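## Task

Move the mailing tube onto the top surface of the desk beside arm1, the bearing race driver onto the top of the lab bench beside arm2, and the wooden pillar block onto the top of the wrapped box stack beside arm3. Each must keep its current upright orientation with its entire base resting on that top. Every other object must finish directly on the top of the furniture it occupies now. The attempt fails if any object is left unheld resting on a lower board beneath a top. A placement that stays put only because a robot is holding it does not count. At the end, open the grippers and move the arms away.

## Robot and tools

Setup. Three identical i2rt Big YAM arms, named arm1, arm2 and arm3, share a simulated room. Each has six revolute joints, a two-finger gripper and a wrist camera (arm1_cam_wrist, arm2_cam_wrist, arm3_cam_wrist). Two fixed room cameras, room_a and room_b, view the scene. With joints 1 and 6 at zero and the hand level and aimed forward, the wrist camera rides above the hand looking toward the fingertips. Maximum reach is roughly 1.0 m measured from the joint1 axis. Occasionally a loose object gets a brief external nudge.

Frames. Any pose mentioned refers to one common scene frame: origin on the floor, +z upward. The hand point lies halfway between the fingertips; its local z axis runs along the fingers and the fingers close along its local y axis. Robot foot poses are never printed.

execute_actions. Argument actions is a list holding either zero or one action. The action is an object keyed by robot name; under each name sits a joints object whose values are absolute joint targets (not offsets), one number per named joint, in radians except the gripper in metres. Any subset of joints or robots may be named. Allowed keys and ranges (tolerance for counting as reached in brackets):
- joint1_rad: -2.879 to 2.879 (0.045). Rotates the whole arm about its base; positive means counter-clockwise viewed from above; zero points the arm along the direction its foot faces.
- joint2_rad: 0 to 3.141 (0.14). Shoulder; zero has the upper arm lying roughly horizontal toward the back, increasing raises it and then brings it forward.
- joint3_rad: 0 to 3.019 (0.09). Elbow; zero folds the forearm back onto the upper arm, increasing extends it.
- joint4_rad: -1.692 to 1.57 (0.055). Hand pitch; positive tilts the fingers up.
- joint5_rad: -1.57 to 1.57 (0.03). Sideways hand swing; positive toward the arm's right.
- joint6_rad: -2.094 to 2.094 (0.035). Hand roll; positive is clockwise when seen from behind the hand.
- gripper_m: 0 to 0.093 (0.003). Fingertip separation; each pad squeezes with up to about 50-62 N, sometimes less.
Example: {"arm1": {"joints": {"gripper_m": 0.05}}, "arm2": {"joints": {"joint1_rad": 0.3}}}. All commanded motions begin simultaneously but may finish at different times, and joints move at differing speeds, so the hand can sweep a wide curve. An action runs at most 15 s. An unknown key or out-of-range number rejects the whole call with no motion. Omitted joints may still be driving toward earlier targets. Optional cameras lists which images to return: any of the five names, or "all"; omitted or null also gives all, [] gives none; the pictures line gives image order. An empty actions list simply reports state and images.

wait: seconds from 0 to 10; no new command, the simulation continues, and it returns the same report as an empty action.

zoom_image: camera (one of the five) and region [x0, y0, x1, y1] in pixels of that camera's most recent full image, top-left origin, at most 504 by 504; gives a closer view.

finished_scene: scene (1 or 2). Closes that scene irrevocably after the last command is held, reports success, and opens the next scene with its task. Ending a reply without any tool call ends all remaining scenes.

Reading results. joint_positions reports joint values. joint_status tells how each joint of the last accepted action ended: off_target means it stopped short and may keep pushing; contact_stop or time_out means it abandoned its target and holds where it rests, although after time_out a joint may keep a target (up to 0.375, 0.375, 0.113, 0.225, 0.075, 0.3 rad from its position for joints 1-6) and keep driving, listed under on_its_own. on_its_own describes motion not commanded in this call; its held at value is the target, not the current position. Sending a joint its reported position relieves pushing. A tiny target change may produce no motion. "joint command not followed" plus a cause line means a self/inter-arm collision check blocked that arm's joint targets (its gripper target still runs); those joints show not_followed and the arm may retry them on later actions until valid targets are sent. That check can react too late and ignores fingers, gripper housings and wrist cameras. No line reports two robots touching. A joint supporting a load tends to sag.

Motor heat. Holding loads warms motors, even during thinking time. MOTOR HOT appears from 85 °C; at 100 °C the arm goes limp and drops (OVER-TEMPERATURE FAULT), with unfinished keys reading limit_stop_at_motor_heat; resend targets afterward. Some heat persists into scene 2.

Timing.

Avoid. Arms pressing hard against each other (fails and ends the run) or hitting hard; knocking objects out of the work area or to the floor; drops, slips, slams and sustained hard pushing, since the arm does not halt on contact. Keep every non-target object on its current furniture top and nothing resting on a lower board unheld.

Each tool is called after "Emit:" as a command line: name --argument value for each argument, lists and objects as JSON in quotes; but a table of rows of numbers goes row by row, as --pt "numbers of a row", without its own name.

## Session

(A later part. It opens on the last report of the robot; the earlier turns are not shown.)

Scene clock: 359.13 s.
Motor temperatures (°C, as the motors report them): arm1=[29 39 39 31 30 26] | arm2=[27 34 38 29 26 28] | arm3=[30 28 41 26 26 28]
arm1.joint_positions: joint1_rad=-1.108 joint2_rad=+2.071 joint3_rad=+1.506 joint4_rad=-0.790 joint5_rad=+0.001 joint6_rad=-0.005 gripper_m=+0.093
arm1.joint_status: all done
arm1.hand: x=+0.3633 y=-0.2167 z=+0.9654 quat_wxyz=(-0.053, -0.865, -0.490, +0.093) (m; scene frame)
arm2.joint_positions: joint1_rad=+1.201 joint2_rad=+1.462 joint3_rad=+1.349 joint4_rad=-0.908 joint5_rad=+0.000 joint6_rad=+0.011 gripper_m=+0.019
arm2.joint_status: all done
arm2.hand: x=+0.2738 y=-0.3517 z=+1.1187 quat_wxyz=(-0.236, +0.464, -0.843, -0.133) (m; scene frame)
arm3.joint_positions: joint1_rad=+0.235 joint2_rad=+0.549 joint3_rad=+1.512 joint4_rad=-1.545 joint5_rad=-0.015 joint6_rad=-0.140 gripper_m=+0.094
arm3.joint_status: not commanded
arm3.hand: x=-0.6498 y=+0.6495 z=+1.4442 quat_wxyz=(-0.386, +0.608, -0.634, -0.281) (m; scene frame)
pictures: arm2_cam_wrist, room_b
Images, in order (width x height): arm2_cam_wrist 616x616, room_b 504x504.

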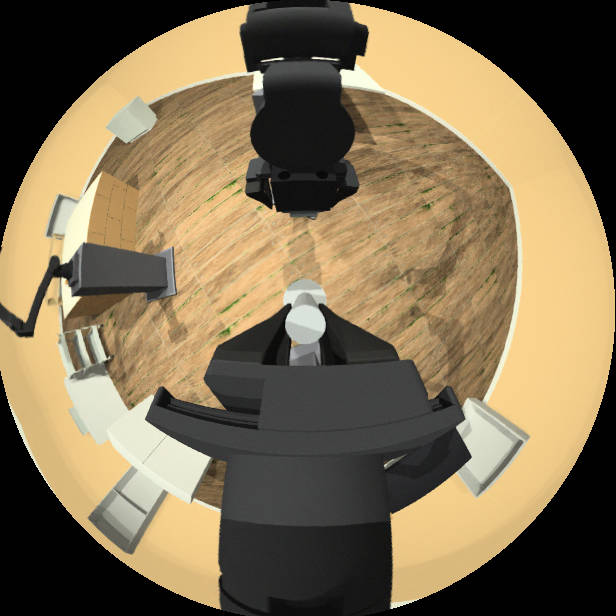

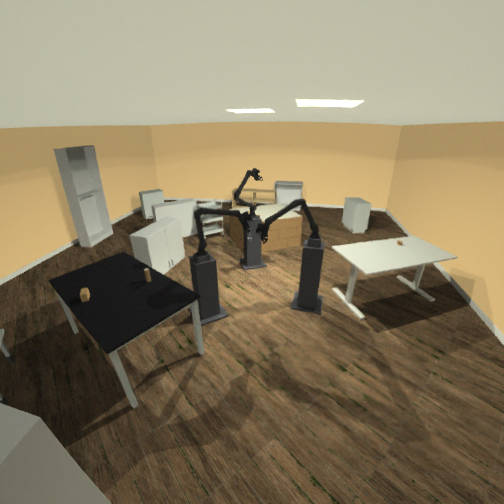

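Emit:
execute_actions --actions '[{"arm1": {"joints": {"joint2_rad": 1.487, "joint3_rad": 1.40, "joint4_rad": -0.97}}, "arm2": {"joints": {"joint1_rad": -1.05, "joint2_rad": 1.76, "joint3_rad": 1.28, "joint4_rad": -0.52}}}]' --cameras '["arm2_cam_wrist", "room_b"]'

Scene clock: 370.87 s.
Motor temperatures (°C, as the motors report them): arm1=[29 38 39 30 30 26] | arm2=[27 35 39 29 26 28] | arm3=[30 28 41 26 26 28]
arm1.joint_positions: joint1_rad=-1.108 joint2_rad=+1.477 joint3_rad=+1.390 joint4_rad=-0.962 joint5_rad=+0.001 joint6_rad=-0.005 gripper_m=+0.093
arm1.joint_status: all done
arm1.hand: x=+0.4044 y=-0.1472 z=+1.2475 quat_wxyz=(-0.126, -0.841, -0.476, +0.224) (m; scene frame)
arm2.joint_positions: joint1_rad=-1.063 joint2_rad=+1.839 joint3_rad=+1.263 joint4_rad=-0.530 joint5_rad=+0.003 joint6_rad=+0.011 gripper_m=+0.019
arm2.joint_status: all done
arm2.hand: x=+0.1769 y=-1.4113 z=+0.9082 quat_wxyz=(-0.187, -0.573, -0.787, +0.135) (m; scene frame)
arm3.joint_positions: joint1_rad=+0.235 joint2_rad=+0.549 joint3_rad=+1.512 joint4_rad=-1.545 joint5_rad=-0.015 joint6_rad=-0.140 gripper_m=+0.094
arm3.joint_status: not commanded
arm3.hand: x=-0.6498 y=+0.6495 z=+1.4442 quat_wxyz=(-0.386, +0.608, -0.634, -0.281) (m; scene frame)
pictures: arm2_cam_wrist, room_b
Images, in order (width x height): arm2_cam_wrist 616x616, room_b 504x504.

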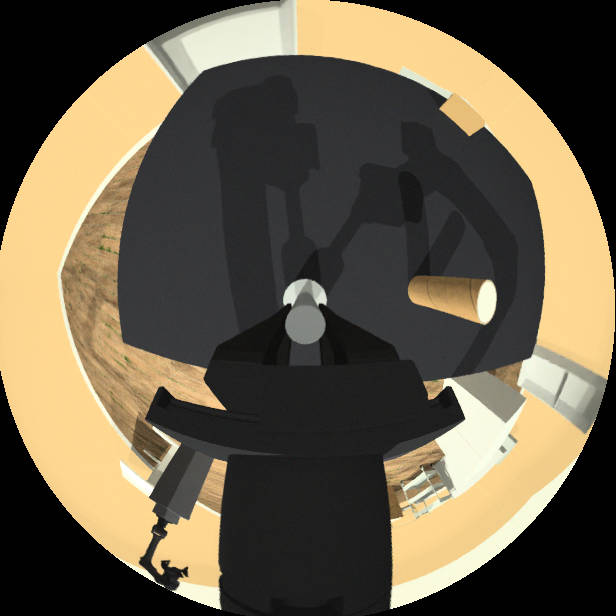

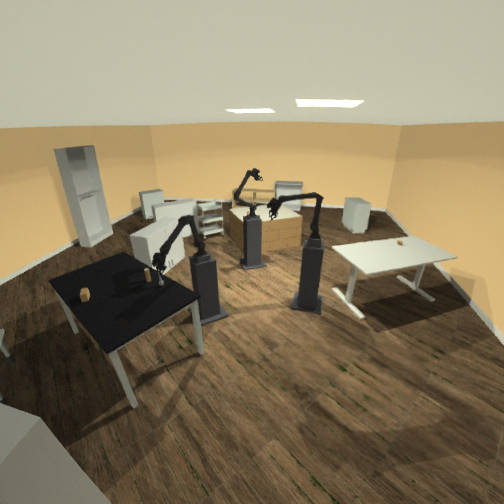

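Emit:
zoom_image --camera "room_b" --region '[110, 230, 210, 310]'

Region (110, 230, 210, 310) of room_b's 504x504 image, scaled by 5.040, with more detail than that image has; it fills the top 403 rows of this view, and the rest is white.

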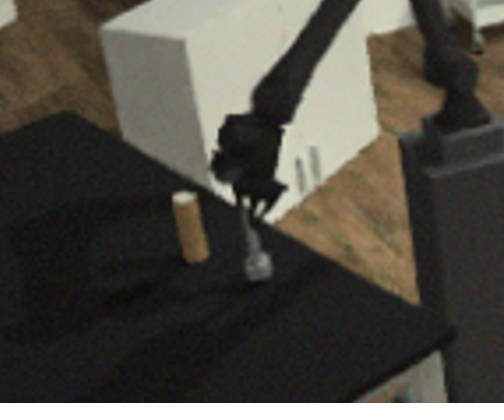

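Emit:
execute_actions --actions '[{"arm2": {"joints": {"joint2_rad": 1.81, "joint4_rad": -0.42}}}]' --cameras '["arm2_cam_wrist"]'

Scene clock: 382.93 s.
Motor temperatures (°C, as the motors report them): arm1=[29 37 39 30 30 26] | arm2=[27 36 39 29 26 28] | arm3=[30 28 41 26 26 28]
arm1.joint_positions: joint1_rad=-1.108 joint2_rad=+1.477 joint3_rad=+1.390 joint4_rad=-0.962 joint5_rad=+0.001 joint6_rad=-0.005 gripper_m=+0.093
arm1.joint_status: not commanded
arm1.hand: x=+0.4044 y=-0.1472 z=+1.2475 quat_wxyz=(-0.126, -0.841, -0.476, +0.224) (m; scene frame)
arm2.joint_positions: joint1_rad=-1.063 joint2_rad=+1.839 joint3_rad=+1.263 joint4_rad=-0.457 joint5_rad=+0.003 joint6_rad=+0.011 gripper_m=+0.019
arm2.joint_status: all done
arm2.hand: x=+0.1819 y=-1.4261 z=+0.9168 quat_wxyz=(-0.216, -0.567, -0.779, +0.155) (m; scene frame)
arm3.joint_positions: joint1_rad=+0.235 joint2_rad=+0.549 joint3_rad=+1.512 joint4_rad=-1.545 joint5_rad=-0.015 joint6_rad=-0.140 gripper_m=+0.094
arm3.joint_status: not commanded
arm3.hand: x=-0.6498 y=+0.6495 z=+1.4442 quat_wxyz=(-0.386, +0.608, -0.634, -0.281) (m; scene frame)
pictures: arm2_cam_wrist
Images, in order (width x height): arm2_cam_wrist 616x616.

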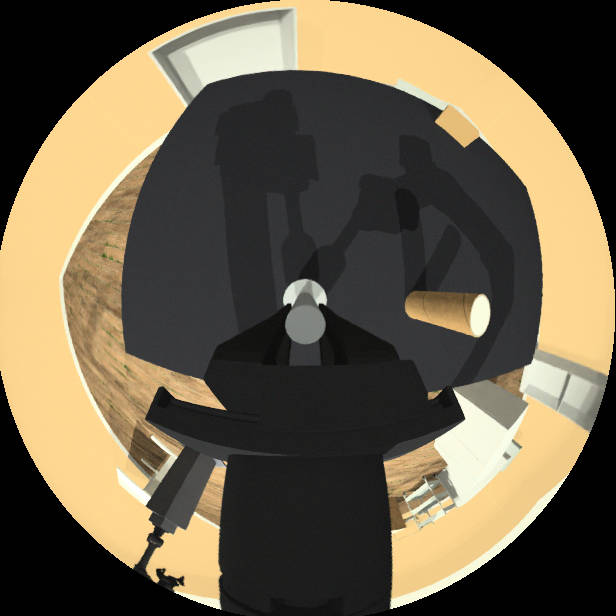

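Emit:
execute_actions --actions '[{"arm2": {"joints": {"joint2_rad": 1.87}}}]' --cameras '["arm2_cam_wrist"]'

Scene clock: 386.33 s.
Motor temperatures (°C, as the motors report them): arm1=[29 37 39 30 30 26] | arm2=[27 36 38 29 26 28] | arm3=[30 28 41 26 26 28]
arm1.joint_positions: joint1_rad=-1.108 joint2_rad=+1.477 joint3_rad=+1.390 joint4_rad=-0.962 joint5_rad=+0.001 joint6_rad=-0.005 gripper_m=+0.093
arm1.joint_status: not commanded
arm1.hand: x=+0.4044 y=-0.1472 z=+1.2475 quat_wxyz=(-0.126, -0.841, -0.476, +0.224) (m; scene frame)
arm2.joint_positions: joint1_rad=-1.062 joint2_rad=+1.885 joint3_rad=+1.263 joint4_rad=-0.446 joint5_rad=+0.003 joint6_rad=+0.011 gripper_m=+0.019
arm2.joint_status: all done
arm2.hand: x=+0.1819 y=-1.4246 z=+0.8902 quat_wxyz=(-0.202, -0.570, -0.783, +0.146) (m; scene frame)
arm3.joint_positions: joint1_rad=+0.235 joint2_rad=+0.549 joint3_rad=+1.512 joint4_rad=-1.545 joint5_rad=-0.015 joint6_rad=-0.140 gripper_m=+0.094
arm3.joint_status: not commanded
arm3.hand: x=-0.6498 y=+0.6495 z=+1.4442 quat_wxyz=(-0.386, +0.608, -0.634, -0.281) (m; scene frame)
pictures: arm2_cam_wrist
Images, in order (width x height): arm2_cam_wrist 616x616.

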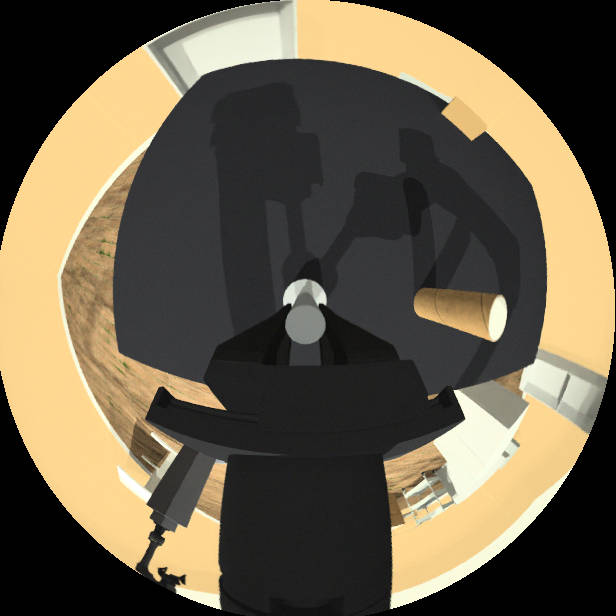

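Emit:
execute_actions --actions '[{"arm2": {"joints": {"joint2_rad": 1.885, "gripper_m": 0.093}}}]' --cameras '["arm2_cam_wrist"]'

Scene clock: 390.53 s.
Motor temperatures (°C, as the motors report them): arm1=[29 37 39 30 30 26] | arm2=[27 35 38 29 26 28] | arm3=[30 28 41 26 26 28]
arm1.joint_positions: joint1_rad=-1.108 joint2_rad=+1.477 joint3_rad=+1.390 joint4_rad=-0.962 joint5_rad=+0.001 joint6_rad=-0.005 gripper_m=+0.093
arm1.joint_status: not commanded
arm1.hand: x=+0.4044 y=-0.1472 z=+1.2475 quat_wxyz=(-0.126, -0.841, -0.476, +0.224) (m; scene frame)
arm2.joint_positions: joint1_rad=-1.062 joint2_rad=+1.885 joint3_rad=+1.263 joint4_rad=-0.443 joint5_rad=+0.003 joint6_rad=+0.011 gripper_m=+0.093
arm2.joint_status: all done
arm2.hand: x=+0.1821 y=-1.4252 z=+0.8904 quat_wxyz=(-0.204, -0.569, -0.783, +0.147) (m; scene frame)
arm3.joint_positions: joint1_rad=+0.235 joint2_rad=+0.549 joint3_rad=+1.512 joint4_rad=-1.545 joint5_rad=-0.015 joint6_rad=-0.140 gripper_m=+0.094
arm3.joint_status: not commanded
arm3.hand: x=-0.6498 y=+0.6495 z=+1.4442 quat_wxyz=(-0.386, +0.608, -0.634, -0.281) (m; scene frame)
pictures: arm2_cam_wrist
Images, in order (width x height): arm2_cam_wrist 616x616.

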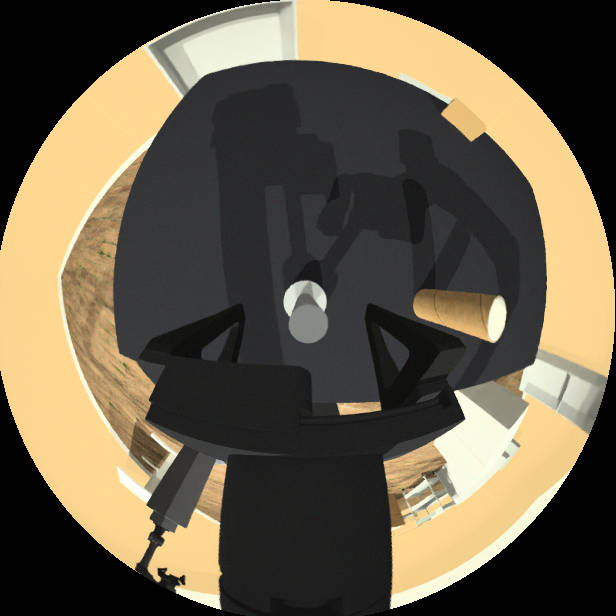

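Emit:
execute_actions --actions '[{"arm2": {"joints": {"joint2_rad": 1.80, "joint3_rad": 0.97, "joint4_rad": 0.78}}}]' --cameras '[]'

Emit:
execute_actions --actions '[{"arm2": {"joints": {"joint1_rad": -1.36, "joint2_rad": 2.14}}}]' --cameras '["arm2_cam_wrist", "room_b"]'

Scene clock: 418.53 s.
Motor temperatures (°C, as the motors report them): arm1=[29 36 39 30 30 26] | arm2=[27 35 38 29 26 28] | arm3=[30 28 41 26 26 28]
arm1.joint_positions: joint1_rad=-1.108 joint2_rad=+1.477 joint3_rad=+1.390 joint4_rad=-0.962 joint5_rad=+0.001 joint6_rad=-0.005 gripper_m=+0.093
arm1.joint_status: not commanded
arm1.hand: x=+0.4044 y=-0.1472 z=+1.2475 quat_wxyz=(-0.126, -0.841, -0.476, +0.224) (m; scene frame)
arm2.joint_positions: joint1_rad=-1.062 joint2_rad=+1.819 joint3_rad=+0.961 joint4_rad=+0.751 joint5_rad=+0.003 joint6_rad=+0.011 gripper_m=+0.093
arm2.joint_status: all done
arm2.hand: x=+0.1956 y=-1.4650 z=+1.0241 quat_wxyz=(-0.545, -0.438, -0.601, +0.388) (m; scene frame)
arm3.joint_positions: joint1_rad=+0.235 joint2_rad=+0.549 joint3_rad=+1.512 joint4_rad=-1.545 joint5_rad=-0.015 joint6_rad=-0.140 gripper_m=+0.094
arm3.joint_status: not commanded
arm3.hand: x=-0.6498 y=+0.6495 z=+1.4442 quat_wxyz=(-0.386, +0.608, -0.634, -0.281) (m; scene frame)
pictures: none
No camera images: the call's "cameras" was empty. Leave "cameras" out to get every camera's image.

Scene clock: 419.80 s.
Motor temperatures (°C, as the motors report them): arm1=[29 36 39 30 30 26] | arm2=[27 35 38 29 26 28] | arm3=[30 28 41 26 26 28]
arm1.joint_positions: joint1_rad=-1.108 joint2_rad=+1.477 joint3_rad=+1.390 joint4_rad=-0.962 joint5_rad=+0.001 joint6_rad=-0.005 gripper_m=+0.093
arm1.joint_status: not commanded
arm1.hand: x=+0.4044 y=-0.1472 z=+1.2475 quat_wxyz=(-0.126, -0.841, -0.476, +0.224) (m; scene frame)
arm2.joint_positions: joint1_rad=-1.372 joint2_rad=+2.134 joint3_rad=+0.964 joint4_rad=+0.786 joint5_rad=+0.004 joint6_rad=-0.009 gripper_m=+0.093
arm2.joint_status: all done
arm2.hand: x=-0.0101 y=-1.4836 z=+0.8292 quat_wxyz=(-0.396, -0.580, -0.592, +0.396) (m; scene frame)
arm3.joint_positions: joint1_rad=+0.235 joint2_rad=+0.549 joint3_rad=+1.512 joint4_rad=-1.545 joint5_rad=-0.015 joint6_rad=-0.140 gripper_m=+0.094
arm3.joint_status: not commanded
arm3.hand: x=-0.6498 y=+0.6495 z=+1.4442 quat_wxyz=(-0.386, +0.608, -0.634, -0.281) (m; scene frame)
pictures: arm2_cam_wrist, room_b
Images, in order (width x height): arm2_cam_wrist 616x616, room_b 504x504.

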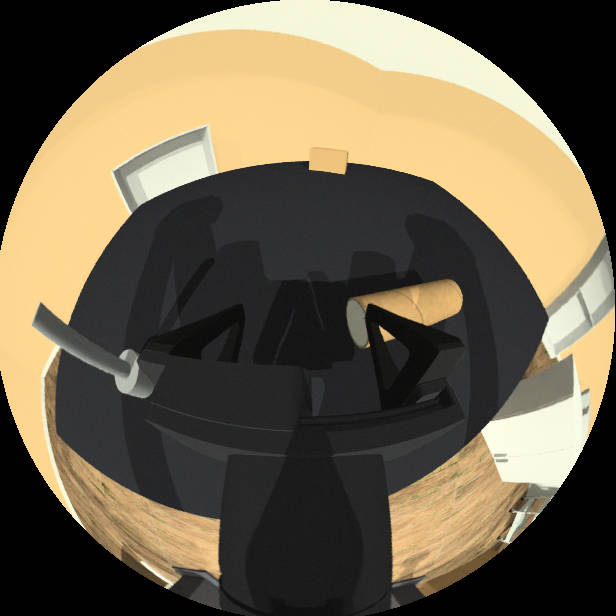

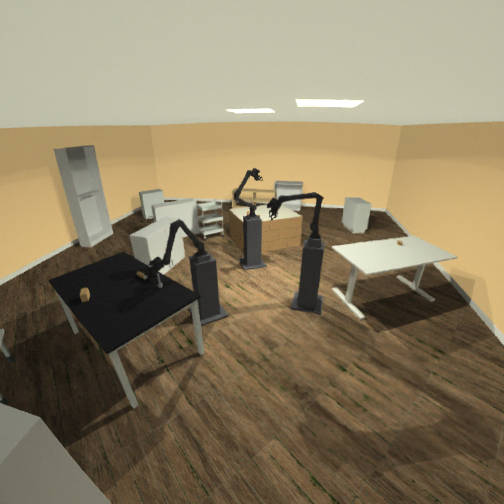

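Emit:
execute_actions --actions '[{"arm2": {"joints": {"joint3_rad": 1.5}}}]' --cameras '[]'

Emit:
execute_actions --actions '[{"arm2": {"joints": {"joint1_rad": -1.47, "joint2_rad": 2.12, "joint3_rad": 1.94, "joint4_rad": -1.33, "joint6_rad": 0.0}}}]' --cameras '["arm2_cam_wrist", "room_b"]'

Scene clock: 456.00 s.
Motor temperatures (°C, as the motors report them): arm1=[29 36 40 30 30 26] | arm2=[27 35 36 29 26 28] | arm3=[30 28 41 26 26 28]
arm1.joint_positions: joint1_rad=-1.108 joint2_rad=+1.477 joint3_rad=+1.390 joint4_rad=-0.962 joint5_rad=+0.001 joint6_rad=-0.005 gripper_m=+0.093
arm1.joint_status: not commanded
arm1.hand: x=+0.4044 y=-0.1472 z=+1.2475 quat_wxyz=(-0.126, -0.841, -0.476, +0.224) (m; scene frame)
arm2.joint_positions: joint1_rad=-1.372 joint2_rad=+2.143 joint3_rad=+1.457 joint4_rad=+0.786 joint5_rad=+0.004 joint6_rad=-0.009 gripper_m=+0.093
arm2.joint_status: all done
arm2.hand: x=-0.0077 y=-1.6490 z=+1.0531 quat_wxyz=(-0.525, -0.469, -0.479, +0.524) (m; scene frame)
arm3.joint_positions: joint1_rad=+0.235 joint2_rad=+0.549 joint3_rad=+1.512 joint4_rad=-1.545 joint5_rad=-0.015 joint6_rad=-0.140 gripper_m=+0.094
arm3.joint_status: not commanded
arm3.hand: x=-0.6498 y=+0.6495 z=+1.4442 quat_wxyz=(-0.386, +0.608, -0.634, -0.281) (m; scene frame)
pictures: none
No camera images: the call's "cameras" was empty. Leave "cameras" out to get every camera's image.

Scene clock: 458.07 s.
Motor temperatures (°C, as the motors report them): arm1=[29 36 40 30 30 26] | arm2=[27 36 37 29 26 28] | arm3=[30 28 41 26 26 28]
arm1.joint_positions: joint1_rad=-1.108 joint2_rad=+1.477 joint3_rad=+1.390 joint4_rad=-0.962 joint5_rad=+0.001 joint6_rad=-0.005 gripper_m=+0.093
arm1.joint_status: not commanded
arm1.hand: x=+0.4044 y=-0.1472 z=+1.2475 quat_wxyz=(-0.126, -0.841, -0.476, +0.224) (m; scene frame)
arm2.joint_positions: joint1_rad=-1.482 joint2_rad=+2.126 joint3_rad=+1.898 joint4_rad=-1.315 joint5_rad=+0.002 joint6_rad=-0.009 gripper_m=+0.093
arm2.joint_status: all done
arm2.hand: x=-0.0820 y=-1.4798 z=+0.9427 quat_wxyz=(-0.009, -0.737, -0.676, +0.011) (m; scene frame)
arm3.joint_positions: joint1_rad=+0.235 joint2_rad=+0.549 joint3_rad=+1.512 joint4_rad=-1.545 joint5_rad=-0.015 joint6_rad=-0.140 gripper_m=+0.094
arm3.joint_status: not commanded
arm3.hand: x=-0.6498 y=+0.6495 z=+1.4442 quat_wxyz=(-0.386, +0.608, -0.634, -0.281) (m; scene frame)
pictures: arm2_cam_wrist, room_b
Images, in order (width x height): arm2_cam_wrist 616x616, room_b 504x504.

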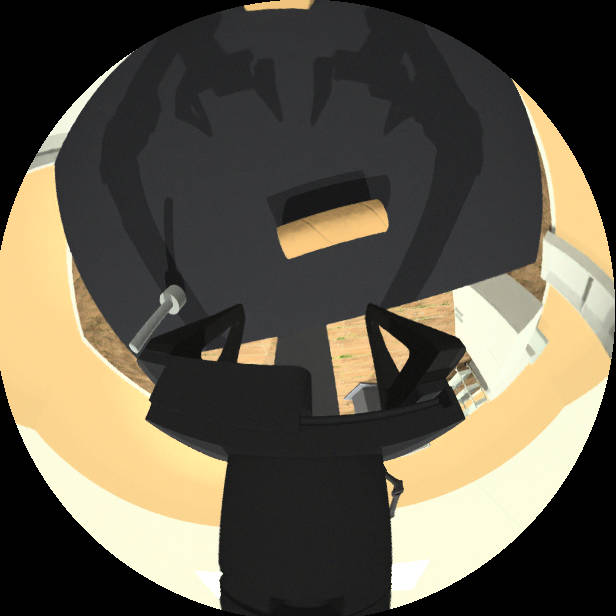

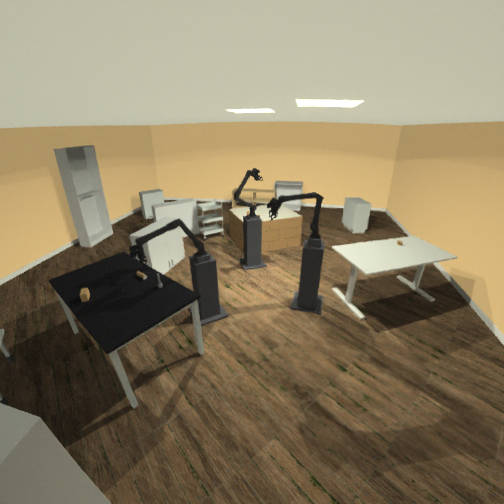

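Emit:
execute_actions --actions '[{"arm2": {"joints": {"joint2_rad": 2.225, "joint4_rad": -1.185, "joint6_rad": 1.32}}}]' --cameras '["arm2_cam_wrist", "room_b"]'

Scene clock: 490.80 s.
Motor temperatures (°C, as the motors report them): arm1=[29 36 40 30 30 26] | arm2=[27 37 41 29 26 28] | arm3=[30 28 41 26 26 28]
arm1.joint_positions: joint1_rad=-1.108 joint2_rad=+1.477 joint3_rad=+1.390 joint4_rad=-0.962 joint5_rad=+0.001 joint6_rad=-0.005 gripper_m=+0.093
arm1.joint_status: not commanded
arm1.hand: x=+0.4044 y=-0.1472 z=+1.2475 quat_wxyz=(-0.126, -0.841, -0.476, +0.224) (m; scene frame)
arm2.joint_positions: joint1_rad=-1.482 joint2_rad=+2.234 joint3_rad=+1.898 joint4_rad=-1.202 joint5_rad=+0.002 joint6_rad=+1.306 gripper_m=+0.093
arm2.joint_status: all done
arm2.hand: x=-0.0838 y=-1.4989 z=+0.8737 quat_wxyz=(-0.016, -0.996, -0.085, +0.004) (m; scene frame)
arm3.joint_positions: joint1_rad=+0.235 joint2_rad=+0.549 joint3_rad=+1.512 joint4_rad=-1.545 joint5_rad=-0.015 joint6_rad=-0.140 gripper_m=+0.094
arm3.joint_status: not commanded
arm3.hand: x=-0.6498 y=+0.6495 z=+1.4442 quat_wxyz=(-0.386, +0.608, -0.634, -0.281) (m; scene frame)
pictures: arm2_cam_wrist, room_b
Images, in order (width x height): arm2_cam_wrist 616x616, room_b 504x504.

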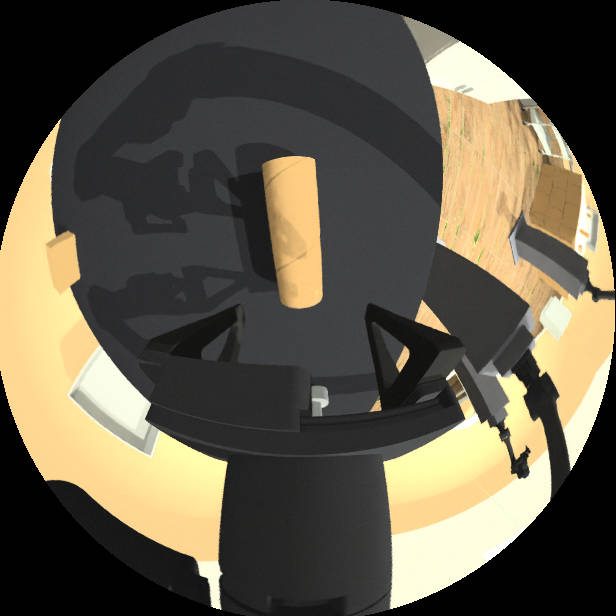

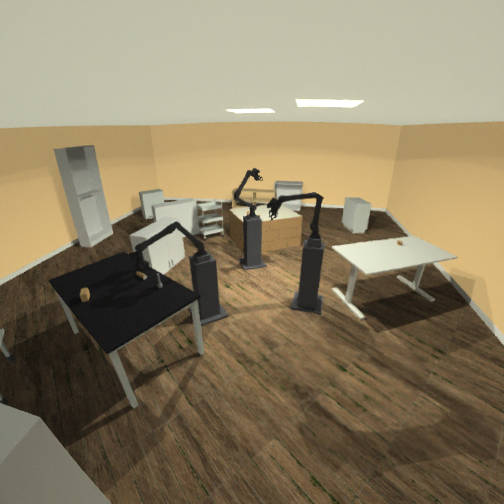

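Emit:
execute_actions --actions '[{"arm2": {"joints": {"joint2_rad": 2.34, "joint4_rad": -1.10, "joint6_rad": 1.23}}}]' --cameras '["arm2_cam_wrist"]'

Scene clock: 501.67 s.
Motor temperatures (°C, as the motors report them): arm1=[29 36 40 30 30 26] | arm2=[27 37 41 29 26 28] | arm3=[30 28 41 26 26 28]
arm1.joint_positions: joint1_rad=-1.108 joint2_rad=+1.477 joint3_rad=+1.390 joint4_rad=-0.962 joint5_rad=+0.001 joint6_rad=-0.005 gripper_m=+0.093
arm1.joint_status: not commanded
arm1.hand: x=+0.4044 y=-0.1472 z=+1.2475 quat_wxyz=(-0.126, -0.841, -0.476, +0.224) (m; scene frame)
arm2.joint_positions: joint1_rad=-1.482 joint2_rad=+2.352 joint3_rad=+1.900 joint4_rad=-1.115 joint5_rad=+0.002 joint6_rad=+1.244 gripper_m=+0.093
arm2.joint_status: all done
arm2.hand: x=-0.0842 y=-1.5029 z=+0.7972 quat_wxyz=(-0.002, -0.993, -0.116, +0.001) (m; scene frame)
arm3.joint_positions: joint1_rad=+0.235 joint2_rad=+0.549 joint3_rad=+1.512 joint4_rad=-1.545 joint5_rad=-0.015 joint6_rad=-0.140 gripper_m=+0.094
arm3.joint_status: not commanded
arm3.hand: x=-0.6498 y=+0.6495 z=+1.4442 quat_wxyz=(-0.386, +0.608, -0.634, -0.281) (m; scene frame)
pictures: arm2_cam_wrist
Images, in order (width x height): arm2_cam_wrist 616x616.

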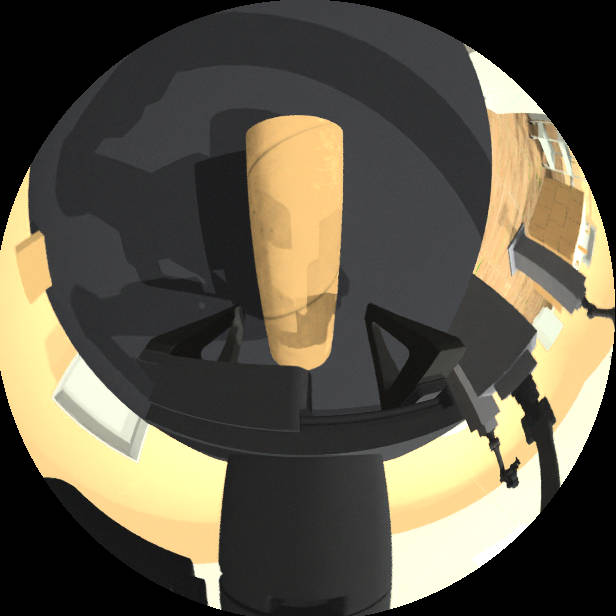

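Emit:
execute_actions --actions '[{"arm2": {"joints": {"joint2_rad": 2.365, "gripper_m": 0.0}}}]' --cameras '["arm2_cam_wrist"]'

Scene clock: 506.07 s.
Motor temperatures (°C, as the motors report them): arm1=[29 36 40 30 30 26] | arm2=[27 37 41 29 26 28] | arm3=[30 28 41 26 26 28]
arm1.joint_positions: joint1_rad=-1.108 joint2_rad=+1.477 joint3_rad=+1.390 joint4_rad=-0.962 joint5_rad=+0.001 joint6_rad=-0.005 gripper_m=+0.093
arm1.joint_status: not commanded
arm1.hand: x=+0.4044 y=-0.1472 z=+1.2475 quat_wxyz=(-0.126, -0.841, -0.476, +0.224) (m; scene frame)
arm2.joint_positions: joint1_rad=-1.482 joint2_rad=+2.352 joint3_rad=+1.900 joint4_rad=-1.115 joint5_rad=+0.001 joint6_rad=+1.243 gripper_m=+0.046
arm2.joint_status: gripper_m off_target (ended at +0.046, target +0.000); the others done
arm2.hand: x=-0.0841 y=-1.5030 z=+0.7972 quat_wxyz=(-0.002, -0.993, -0.116, +0.001) (m; scene frame)
arm3.joint_positions: joint1_rad=+0.235 joint2_rad=+0.549 joint3_rad=+1.512 joint4_rad=-1.545 joint5_rad=-0.015 joint6_rad=-0.140 gripper_m=+0.094
arm3.joint_status: not commanded
arm3.hand: x=-0.6498 y=+0.6495 z=+1.4442 quat_wxyz=(-0.386, +0.608, -0.634, -0.281) (m; scene frame)
pictures: arm2_cam_wrist
Images, in order (width x height): arm2_cam_wrist 616x616.

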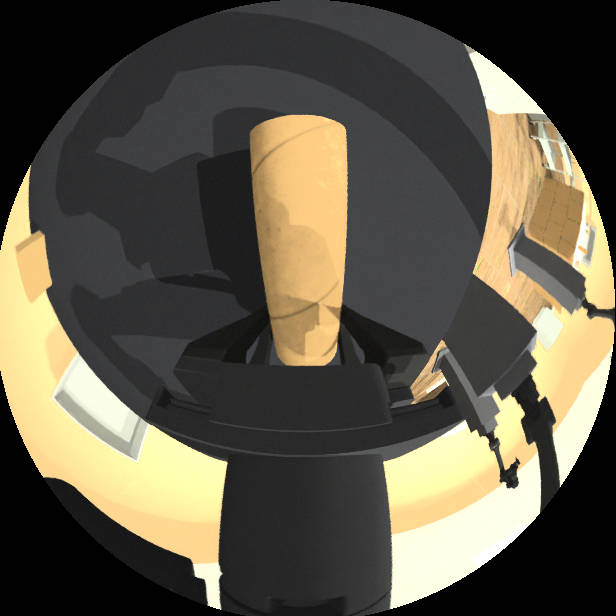

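Emit:
execute_actions --actions '[{"arm2": {"joints": {"joint2_rad": 2.03, "joint4_rad": 0.16, "joint6_rad": 0.0}}}]' --cameras '["arm2_cam_wrist", "room_b"]'

Scene clock: 525.50 s.
Motor temperatures (°C, as the motors report them): arm1=[29 36 40 30 30 26] | arm2=[27 38 41 29 26 28] | arm3=[30 28 41 26 26 28]
arm1.joint_positions: joint1_rad=-1.108 joint2_rad=+1.477 joint3_rad=+1.390 joint4_rad=-0.962 joint5_rad=+0.001 joint6_rad=-0.005 gripper_m=+0.093
arm1.joint_status: not commanded
arm1.hand: x=+0.4044 y=-0.1472 z=+1.2475 quat_wxyz=(-0.126, -0.841, -0.476, +0.224) (m; scene frame)
arm2.joint_positions: joint1_rad=-1.482 joint2_rad=+2.016 joint3_rad=+1.913 joint4_rad=+0.130 joint5_rad=+0.001 joint6_rad=+0.014 gripper_m=+0.046
arm2.joint_status: all done
arm2.hand: x=-0.1022 y=-1.6927 z=+1.2687 quat_wxyz=(-0.486, -0.520, -0.465, +0.527) (m; scene frame)
arm3.joint_positions: joint1_rad=+0.235 joint2_rad=+0.549 joint3_rad=+1.512 joint4_rad=-1.545 joint5_rad=-0.015 joint6_rad=-0.140 gripper_m=+0.094
arm3.joint_status: not commanded
arm3.hand: x=-0.6498 y=+0.6495 z=+1.4442 quat_wxyz=(-0.386, +0.608, -0.634, -0.281) (m; scene frame)
pictures: arm2_cam_wrist, room_b
Images, in order (width x height): arm2_cam_wrist 616x616, room_b 504x504.

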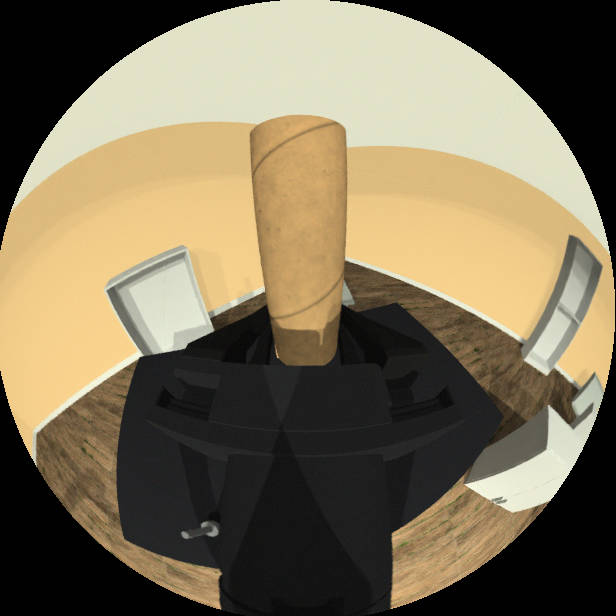

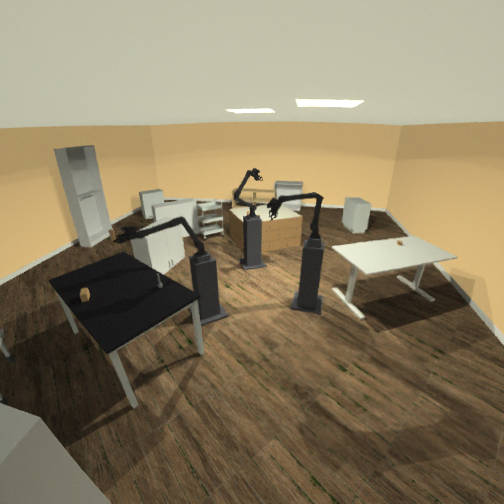

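Emit:
execute_actions --actions '[{"arm2": {"joints": {"joint1_rad": 1.19, "joint3_rad": 1.35, "joint4_rad": 0.70, "joint6_rad": 0.05}}}]' --cameras '["arm1_cam_wrist", "arm2_cam_wrist", "room_b"]'

Scene clock: 535.37 s.
Motor temperatures (°C, as the motors report them): arm1=[29 36 40 30 30 26] | arm2=[27 38 41 29 26 28] | arm3=[30 28 41 26 26 28]
arm1.joint_positions: joint1_rad=-1.108 joint2_rad=+1.477 joint3_rad=+1.390 joint4_rad=-0.962 joint5_rad=+0.001 joint6_rad=-0.005 gripper_m=+0.093
arm1.joint_status: not commanded
arm1.hand: x=+0.4044 y=-0.1472 z=+1.2475 quat_wxyz=(-0.126, -0.841, -0.476, +0.224) (m; scene frame)
arm2.joint_positions: joint1_rad=+1.202 joint2_rad=+2.055 joint3_rad=+1.353 joint4_rad=+0.669 joint5_rad=-0.002 joint6_rad=+0.038 gripper_m=+0.046
arm2.joint_status: all done
arm2.hand: x=+0.3987 y=-0.1473 z=+1.0362 quat_wxyz=(-0.600, +0.339, -0.634, -0.351) (m; scene frame)
arm3.joint_positions: joint1_rad=+0.235 joint2_rad=+0.549 joint3_rad=+1.512 joint4_rad=-1.545 joint5_rad=-0.015 joint6_rad=-0.140 gripper_m=+0.094
arm3.joint_status: not commanded
arm3.hand: x=-0.6498 y=+0.6495 z=+1.4442 quat_wxyz=(-0.386, +0.608, -0.634, -0.281) (m; scene frame)
pictures: arm1_cam_wrist, arm2_cam_wrist, room_b
Images, in order (width x height): arm1_cam_wrist 616x616, arm2_cam_wrist 616x616, room_b 504x504.

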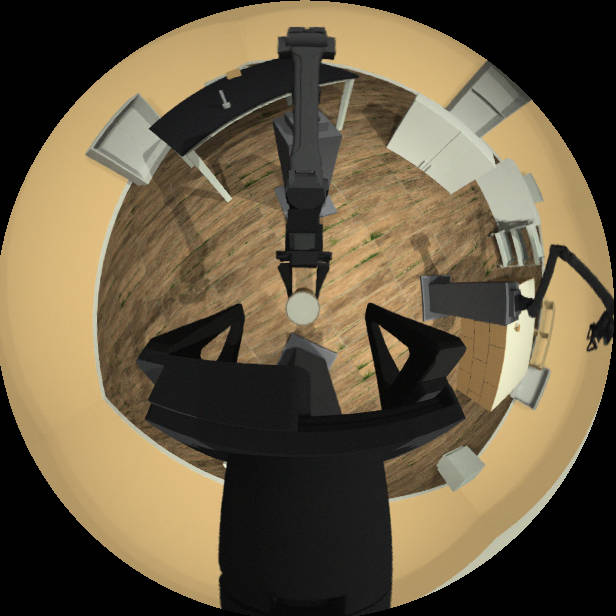

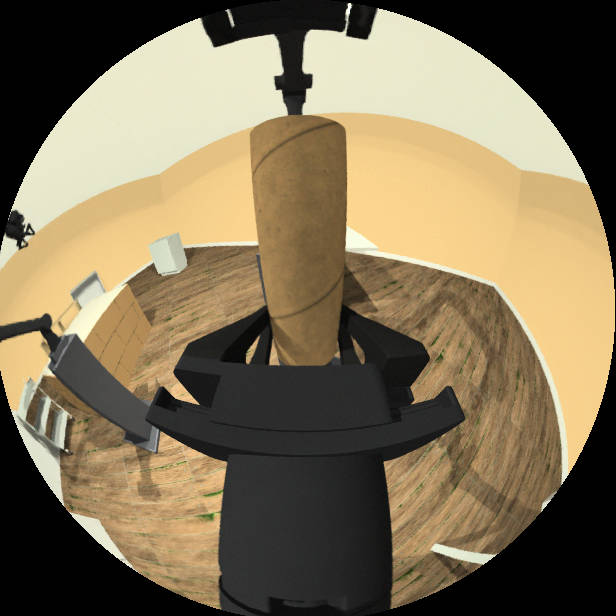

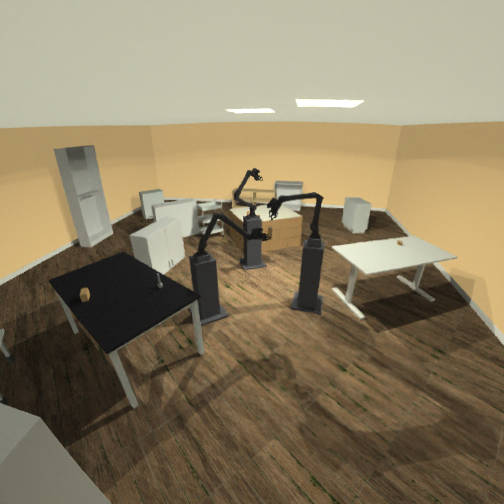

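Emit:
execute_actions --actions '[{"arm1": {"joints": {"joint2_rad": 1.59, "joint3_rad": 1.115, "joint4_rad": -0.55}}, "arm2": {"joints": {"joint4_rad": 0.735}}}]' --cameras '["arm1_cam_wrist", "arm2_cam_wrist"]'

Scene clock: 552.63 s.
Motor temperatures (°C, as the motors report them): arm1=[29 36 40 30 30 26] | arm2=[27 38 39 29 26 28] | arm3=[30 28 41 26 26 28]
arm1.joint_positions: joint1_rad=-1.108 joint2_rad=+1.601 joint3_rad=+1.104 joint4_rad=-0.565 joint5_rad=+0.001 joint6_rad=-0.005 gripper_m=+0.093
arm1.joint_status: all done
arm1.hand: x=+0.4051 y=-0.1469 z=+1.0905 quat_wxyz=(-0.124, -0.842, -0.477, +0.219) (m; scene frame)
arm2.joint_positions: joint1_rad=+1.202 joint2_rad=+2.055 joint3_rad=+1.353 joint4_rad=+0.705 joint5_rad=-0.002 joint6_rad=+0.038 gripper_m=+0.046
arm2.joint_status: all done
arm2.hand: x=+0.3988 y=-0.1472 z=+1.0449 quat_wxyz=(-0.611, +0.333, -0.623, -0.357) (m; scene frame)
arm3.joint_positions: joint1_rad=+0.235 joint2_rad=+0.549 joint3_rad=+1.512 joint4_rad=-1.545 joint5_rad=-0.015 joint6_rad=-0.140 gripper_m=+0.094
arm3.joint_status: not commanded
arm3.hand: x=-0.6498 y=+0.6495 z=+1.4442 quat_wxyz=(-0.386, +0.608, -0.634, -0.281) (m; scene frame)
pictures: arm1_cam_wrist, arm2_cam_wrist
Images, in order (width x height): arm1_cam_wrist 616x616, arm2_cam_wrist 616x616.

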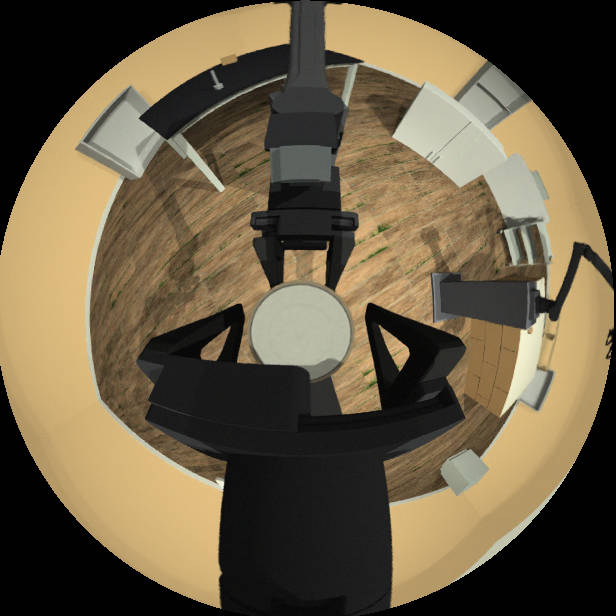

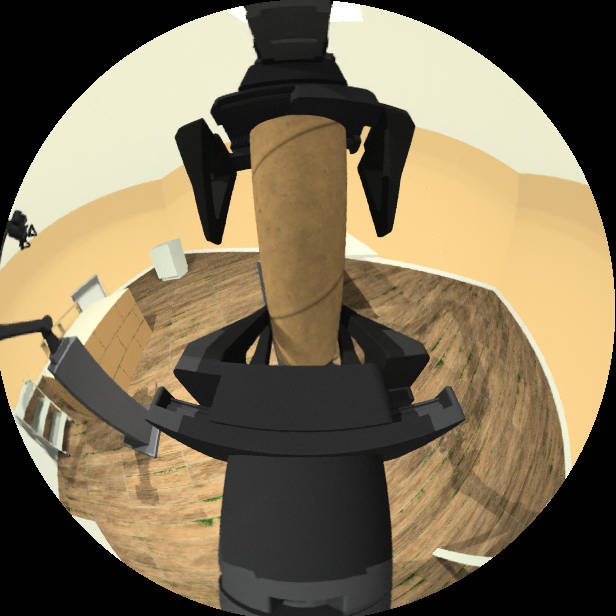

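Emit:
execute_actions --actions '[{"arm1": {"joints": {"gripper_m": 0.0}}}]' --cameras '["arm2_cam_wrist"]'

Scene clock: 563.17 s.
Motor temperatures (°C, as the motors report them): arm1=[29 36 40 30 30 26] | arm2=[27 38 38 29 26 28] | arm3=[30 28 41 26 26 28]
arm1.joint_positions: joint1_rad=-1.107 joint2_rad=+1.600 joint3_rad=+1.104 joint4_rad=-0.564 joint5_rad=-0.002 joint6_rad=-0.005 gripper_m=+0.046
arm1.joint_status: gripper_m off_target (ended at +0.046, target +0.000)
arm1.hand: x=+0.4056 y=-0.1475 z=+1.0909 quat_wxyz=(-0.125, -0.842, -0.478, +0.219) (m; scene frame)
arm2.joint_positions: joint1_rad=+1.202 joint2_rad=+2.055 joint3_rad=+1.353 joint4_rad=+0.707 joint5_rad=-0.004 joint6_rad=+0.037 gripper_m=+0.046
arm2.joint_status: not commanded
arm2.hand: x=+0.3984 y=-0.1471 z=+1.0452 quat_wxyz=(-0.611, +0.334, -0.622, -0.358) (m; scene frame)
arm3.joint_positions: joint1_rad=+0.235 joint2_rad=+0.549 joint3_rad=+1.512 joint4_rad=-1.545 joint5_rad=-0.015 joint6_rad=-0.140 gripper_m=+0.094
arm3.joint_status: not commanded
arm3.hand: x=-0.6498 y=+0.6495 z=+1.4442 quat_wxyz=(-0.386, +0.608, -0.634, -0.281) (m; scene frame)
pictures: arm2_cam_wrist
Images, in order (width x height): arm2_cam_wrist 616x616.

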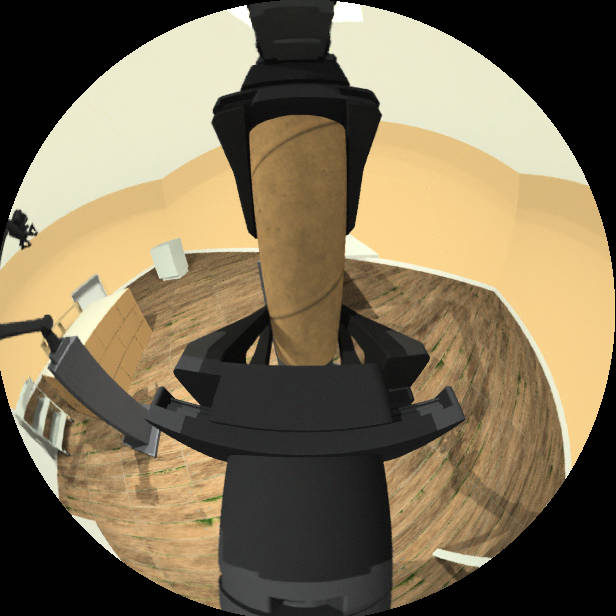

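Emit:
execute_actions --actions '[{"arm2": {"joints": {"gripper_m": 0.093}}}]' --cameras '[]'

Emit:
execute_actions --actions '[{"arm2": {"joints": {"joint4_rad": -0.1}}}]' --cameras '["arm1_cam_wrist"]'

Emit:
execute_actions --actions '[{"arm1": {"joints": {"joint1_rad": 1.8, "joint2_rad": 2.13, "joint3_rad": 1.19, "joint4_rad": -0.08}}, "arm2": {"joints": {"joint2_rad": 1.5, "joint3_rad": 1.0, "joint4_rad": -0.6}}}]' --cameras '["arm1_cam_wrist", "room_a"]'

Scene clock: 584.60 s.
Motor temperatures (°C, as the motors report them): arm1=[29 36 40 30 30 26] | arm2=[27 38 38 29 26 28] | arm3=[30 28 41 26 26 28]
arm1.joint_positions: joint1_rad=-1.108 joint2_rad=+1.600 joint3_rad=+1.104 joint4_rad=-0.564 joint5_rad=-0.002 joint6_rad=-0.005 gripper_m=+0.046
arm1.joint_status: not commanded
arm1.hand: x=+0.4054 y=-0.1474 z=+1.0909 quat_wxyz=(-0.125, -0.842, -0.477, +0.219) (m; scene frame)
arm2.joint_positions: joint1_rad=+1.202 joint2_rad=+2.055 joint3_rad=+1.353 joint4_rad=+0.707 joint5_rad=-0.004 joint6_rad=+0.037 gripper_m=+0.093
arm2.joint_status: all done
arm2.hand: x=+0.3987 y=-0.1473 z=+1.0452 quat_wxyz=(-0.611, +0.334, -0.622, -0.358) (m; scene frame)
arm3.joint_positions: joint1_rad=+0.235 joint2_rad=+0.549 joint3_rad=+1.512 joint4_rad=-1.545 joint5_rad=-0.015 joint6_rad=-0.140 gripper_m=+0.094
arm3.joint_status: not commanded
arm3.hand: x=-0.6498 y=+0.6495 z=+1.4442 quat_wxyz=(-0.386, +0.608, -0.634, -0.281) (m; scene frame)
pictures: none
No camera images: the call's "cameras" was empty. Leave "cameras" out to get every camera's image.

Scene clock: 586.03 s.
Motor temperatures (°C, as the motors report them): arm1=[29 36 40 30 30 26] | arm2=[27 38 38 29 26 28] | arm3=[30 28 41 26 26 28]
arm1.joint_positions: joint1_rad=-1.108 joint2_rad=+1.600 joint3_rad=+1.104 joint4_rad=-0.564 joint5_rad=-0.002 joint6_rad=-0.005 gripper_m=+0.046
arm1.joint_status: not commanded
arm1.hand: x=+0.4054 y=-0.1474 z=+1.0909 quat_wxyz=(-0.125, -0.842, -0.477, +0.219) (m; scene frame)
arm2.joint_positions: joint1_rad=+1.202 joint2_rad=+2.055 joint3_rad=+1.353 joint4_rad=-0.085 joint5_rad=-0.004 joint6_rad=+0.037 gripper_m=+0.093
arm2.joint_status: all done
arm2.hand: x=+0.3607 y=-0.2091 z=+0.8701 quat_wxyz=(-0.329, +0.436, -0.815, -0.193) (m; scene frame)
arm3.joint_positions: joint1_rad=+0.235 joint2_rad=+0.549 joint3_rad=+1.512 joint4_rad=-1.545 joint5_rad=-0.015 joint6_rad=-0.140 gripper_m=+0.094
arm3.joint_status: not commanded
arm3.hand: x=-0.6498 y=+0.6495 z=+1.4442 quat_wxyz=(-0.386, +0.608, -0.634, -0.281) (m; scene frame)
pictures: arm1_cam_wrist
Images, in order (width x height): arm1_cam_wrist 616x616.

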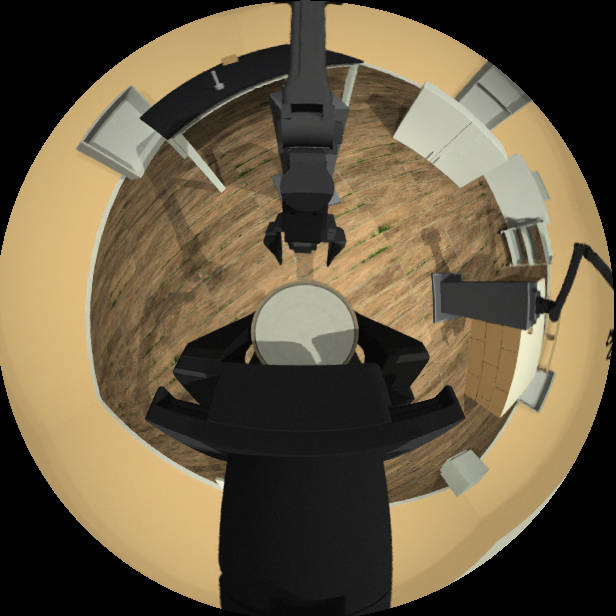

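Scene clock: 588.70 s.
Motor temperatures (°C, as the motors report them): arm1=[29 36 40 30 30 26] | arm2=[27 38 38 29 26 28] | arm3=[30 28 41 26 26 28]
arm1.joint_positions: joint1_rad=+1.806 joint2_rad=+2.141 joint3_rad=+1.185 joint4_rad=-0.085 joint5_rad=-0.002 joint6_rad=-0.005 gripper_m=+0.046
arm1.joint_status: all done
arm1.hand: x=+1.1322 y=+0.7789 z=+0.8699 quat_wxyz=(-0.242, +0.378, -0.888, -0.101) (m; scene frame)
arm2.joint_positions: joint1_rad=+1.202 joint2_rad=+1.490 joint3_rad=+1.003 joint4_rad=-0.585 joint5_rad=-0.004 joint6_rad=+0.037 gripper_m=+0.093
arm2.joint_status: all done
arm2.hand: x=+0.2509 y=-0.3871 z=+0.9761 quat_wxyz=(-0.212, +0.457, -0.855, -0.125) (m; scene frame)
arm3.joint_positions: joint1_rad=+0.235 joint2_rad=+0.549 joint3_rad=+1.512 joint4_rad=-1.545 joint5_rad=-0.015 joint6_rad=-0.140 gripper_m=+0.094
arm3.joint_status: not commanded
arm3.hand: x=-0.6498 y=+0.6495 z=+1.4442 quat_wxyz=(-0.386, +0.608, -0.634, -0.281) (m; scene frame)
pictures: arm1_cam_wrist, room_a
Images, in order (width x height): arm1_cam_wrist 616x616, room_a 504x504.

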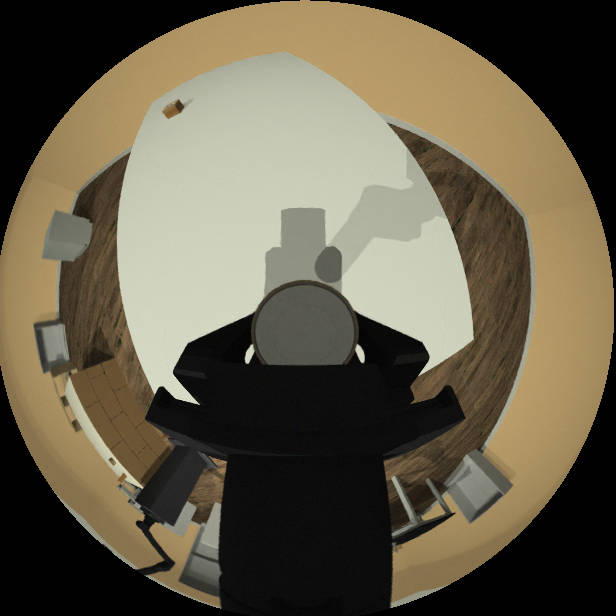

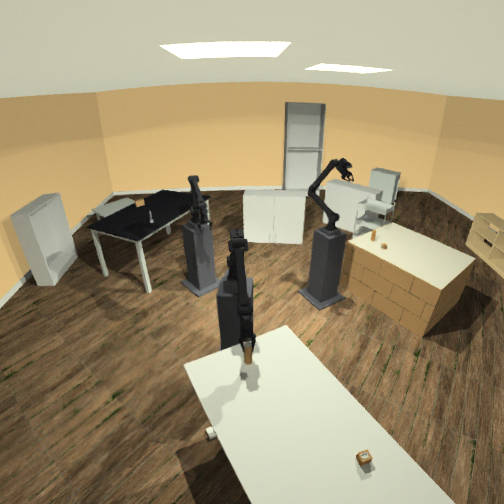

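Emit:
execute_actions --actions '[{"arm1": {"joints": {"joint2_rad": 2.235, "joint4_rad": 0.005}}}]' --cameras '["arm1_cam_wrist", "room_a"]'

Scene clock: 594.33 s.
Motor temperatures (°C, as the motors report them): arm1=[29 36 39 30 30 26] | arm2=[27 37 38 29 26 28] | arm3=[30 28 41 26 26 28]
arm1.joint_positions: joint1_rad=+1.806 joint2_rad=+2.230 joint3_rad=+1.185 joint4_rad=-0.009 joint5_rad=-0.002 joint6_rad=-0.005 gripper_m=+0.046
arm1.joint_status: all done
arm1.hand: x=+1.1272 y=+0.7737 z=+0.8258 quat_wxyz=(-0.236, +0.379, -0.889, -0.099) (m; scene frame)
arm2.joint_positions: joint1_rad=+1.202 joint2_rad=+1.490 joint3_rad=+1.003 joint4_rad=-0.585 joint5_rad=-0.004 joint6_rad=+0.037 gripper_m=+0.093
arm2.joint_status: not commanded
arm2.hand: x=+0.2509 y=-0.3871 z=+0.9761 quat_wxyz=(-0.212, +0.457, -0.855, -0.125) (m; scene frame)
arm3.joint_positions: joint1_rad=+0.235 joint2_rad=+0.549 joint3_rad=+1.512 joint4_rad=-1.545 joint5_rad=-0.015 joint6_rad=-0.140 gripper_m=+0.094
arm3.joint_status: not commanded
arm3.hand: x=-0.6498 y=+0.6495 z=+1.4442 quat_wxyz=(-0.386, +0.608, -0.634, -0.281) (m; scene frame)
pictures: arm1_cam_wrist, room_a
Images, in order (width x height): arm1_cam_wrist 616x616, room_a 504x504.

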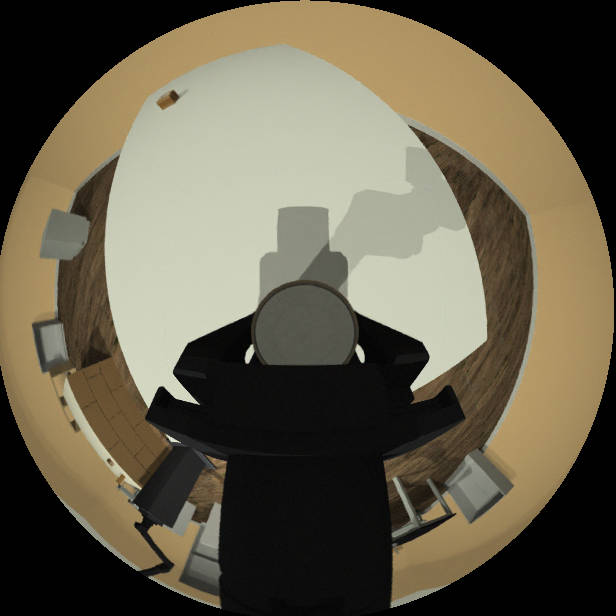

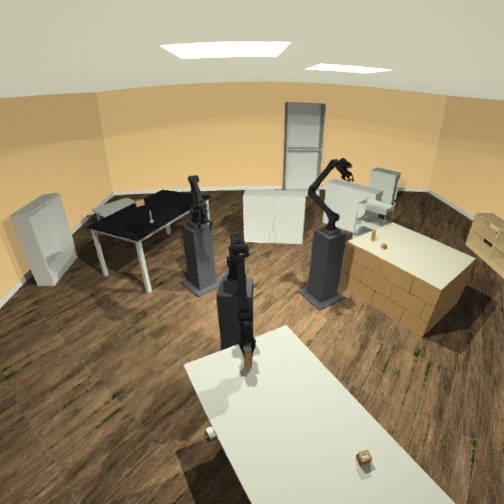

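Emit:
zoom_image --camera "room_a" --region '[200, 320, 300, 400]'

Region (200, 320, 300, 400) of room_a's 504x504 image, scaled by 5.040, with more detail than that image has; it fills the top 403 rows of this view, and the rest is white.

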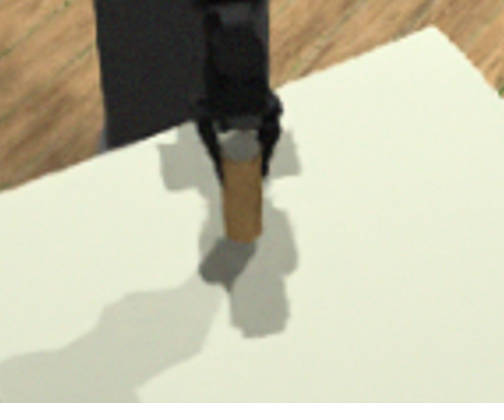

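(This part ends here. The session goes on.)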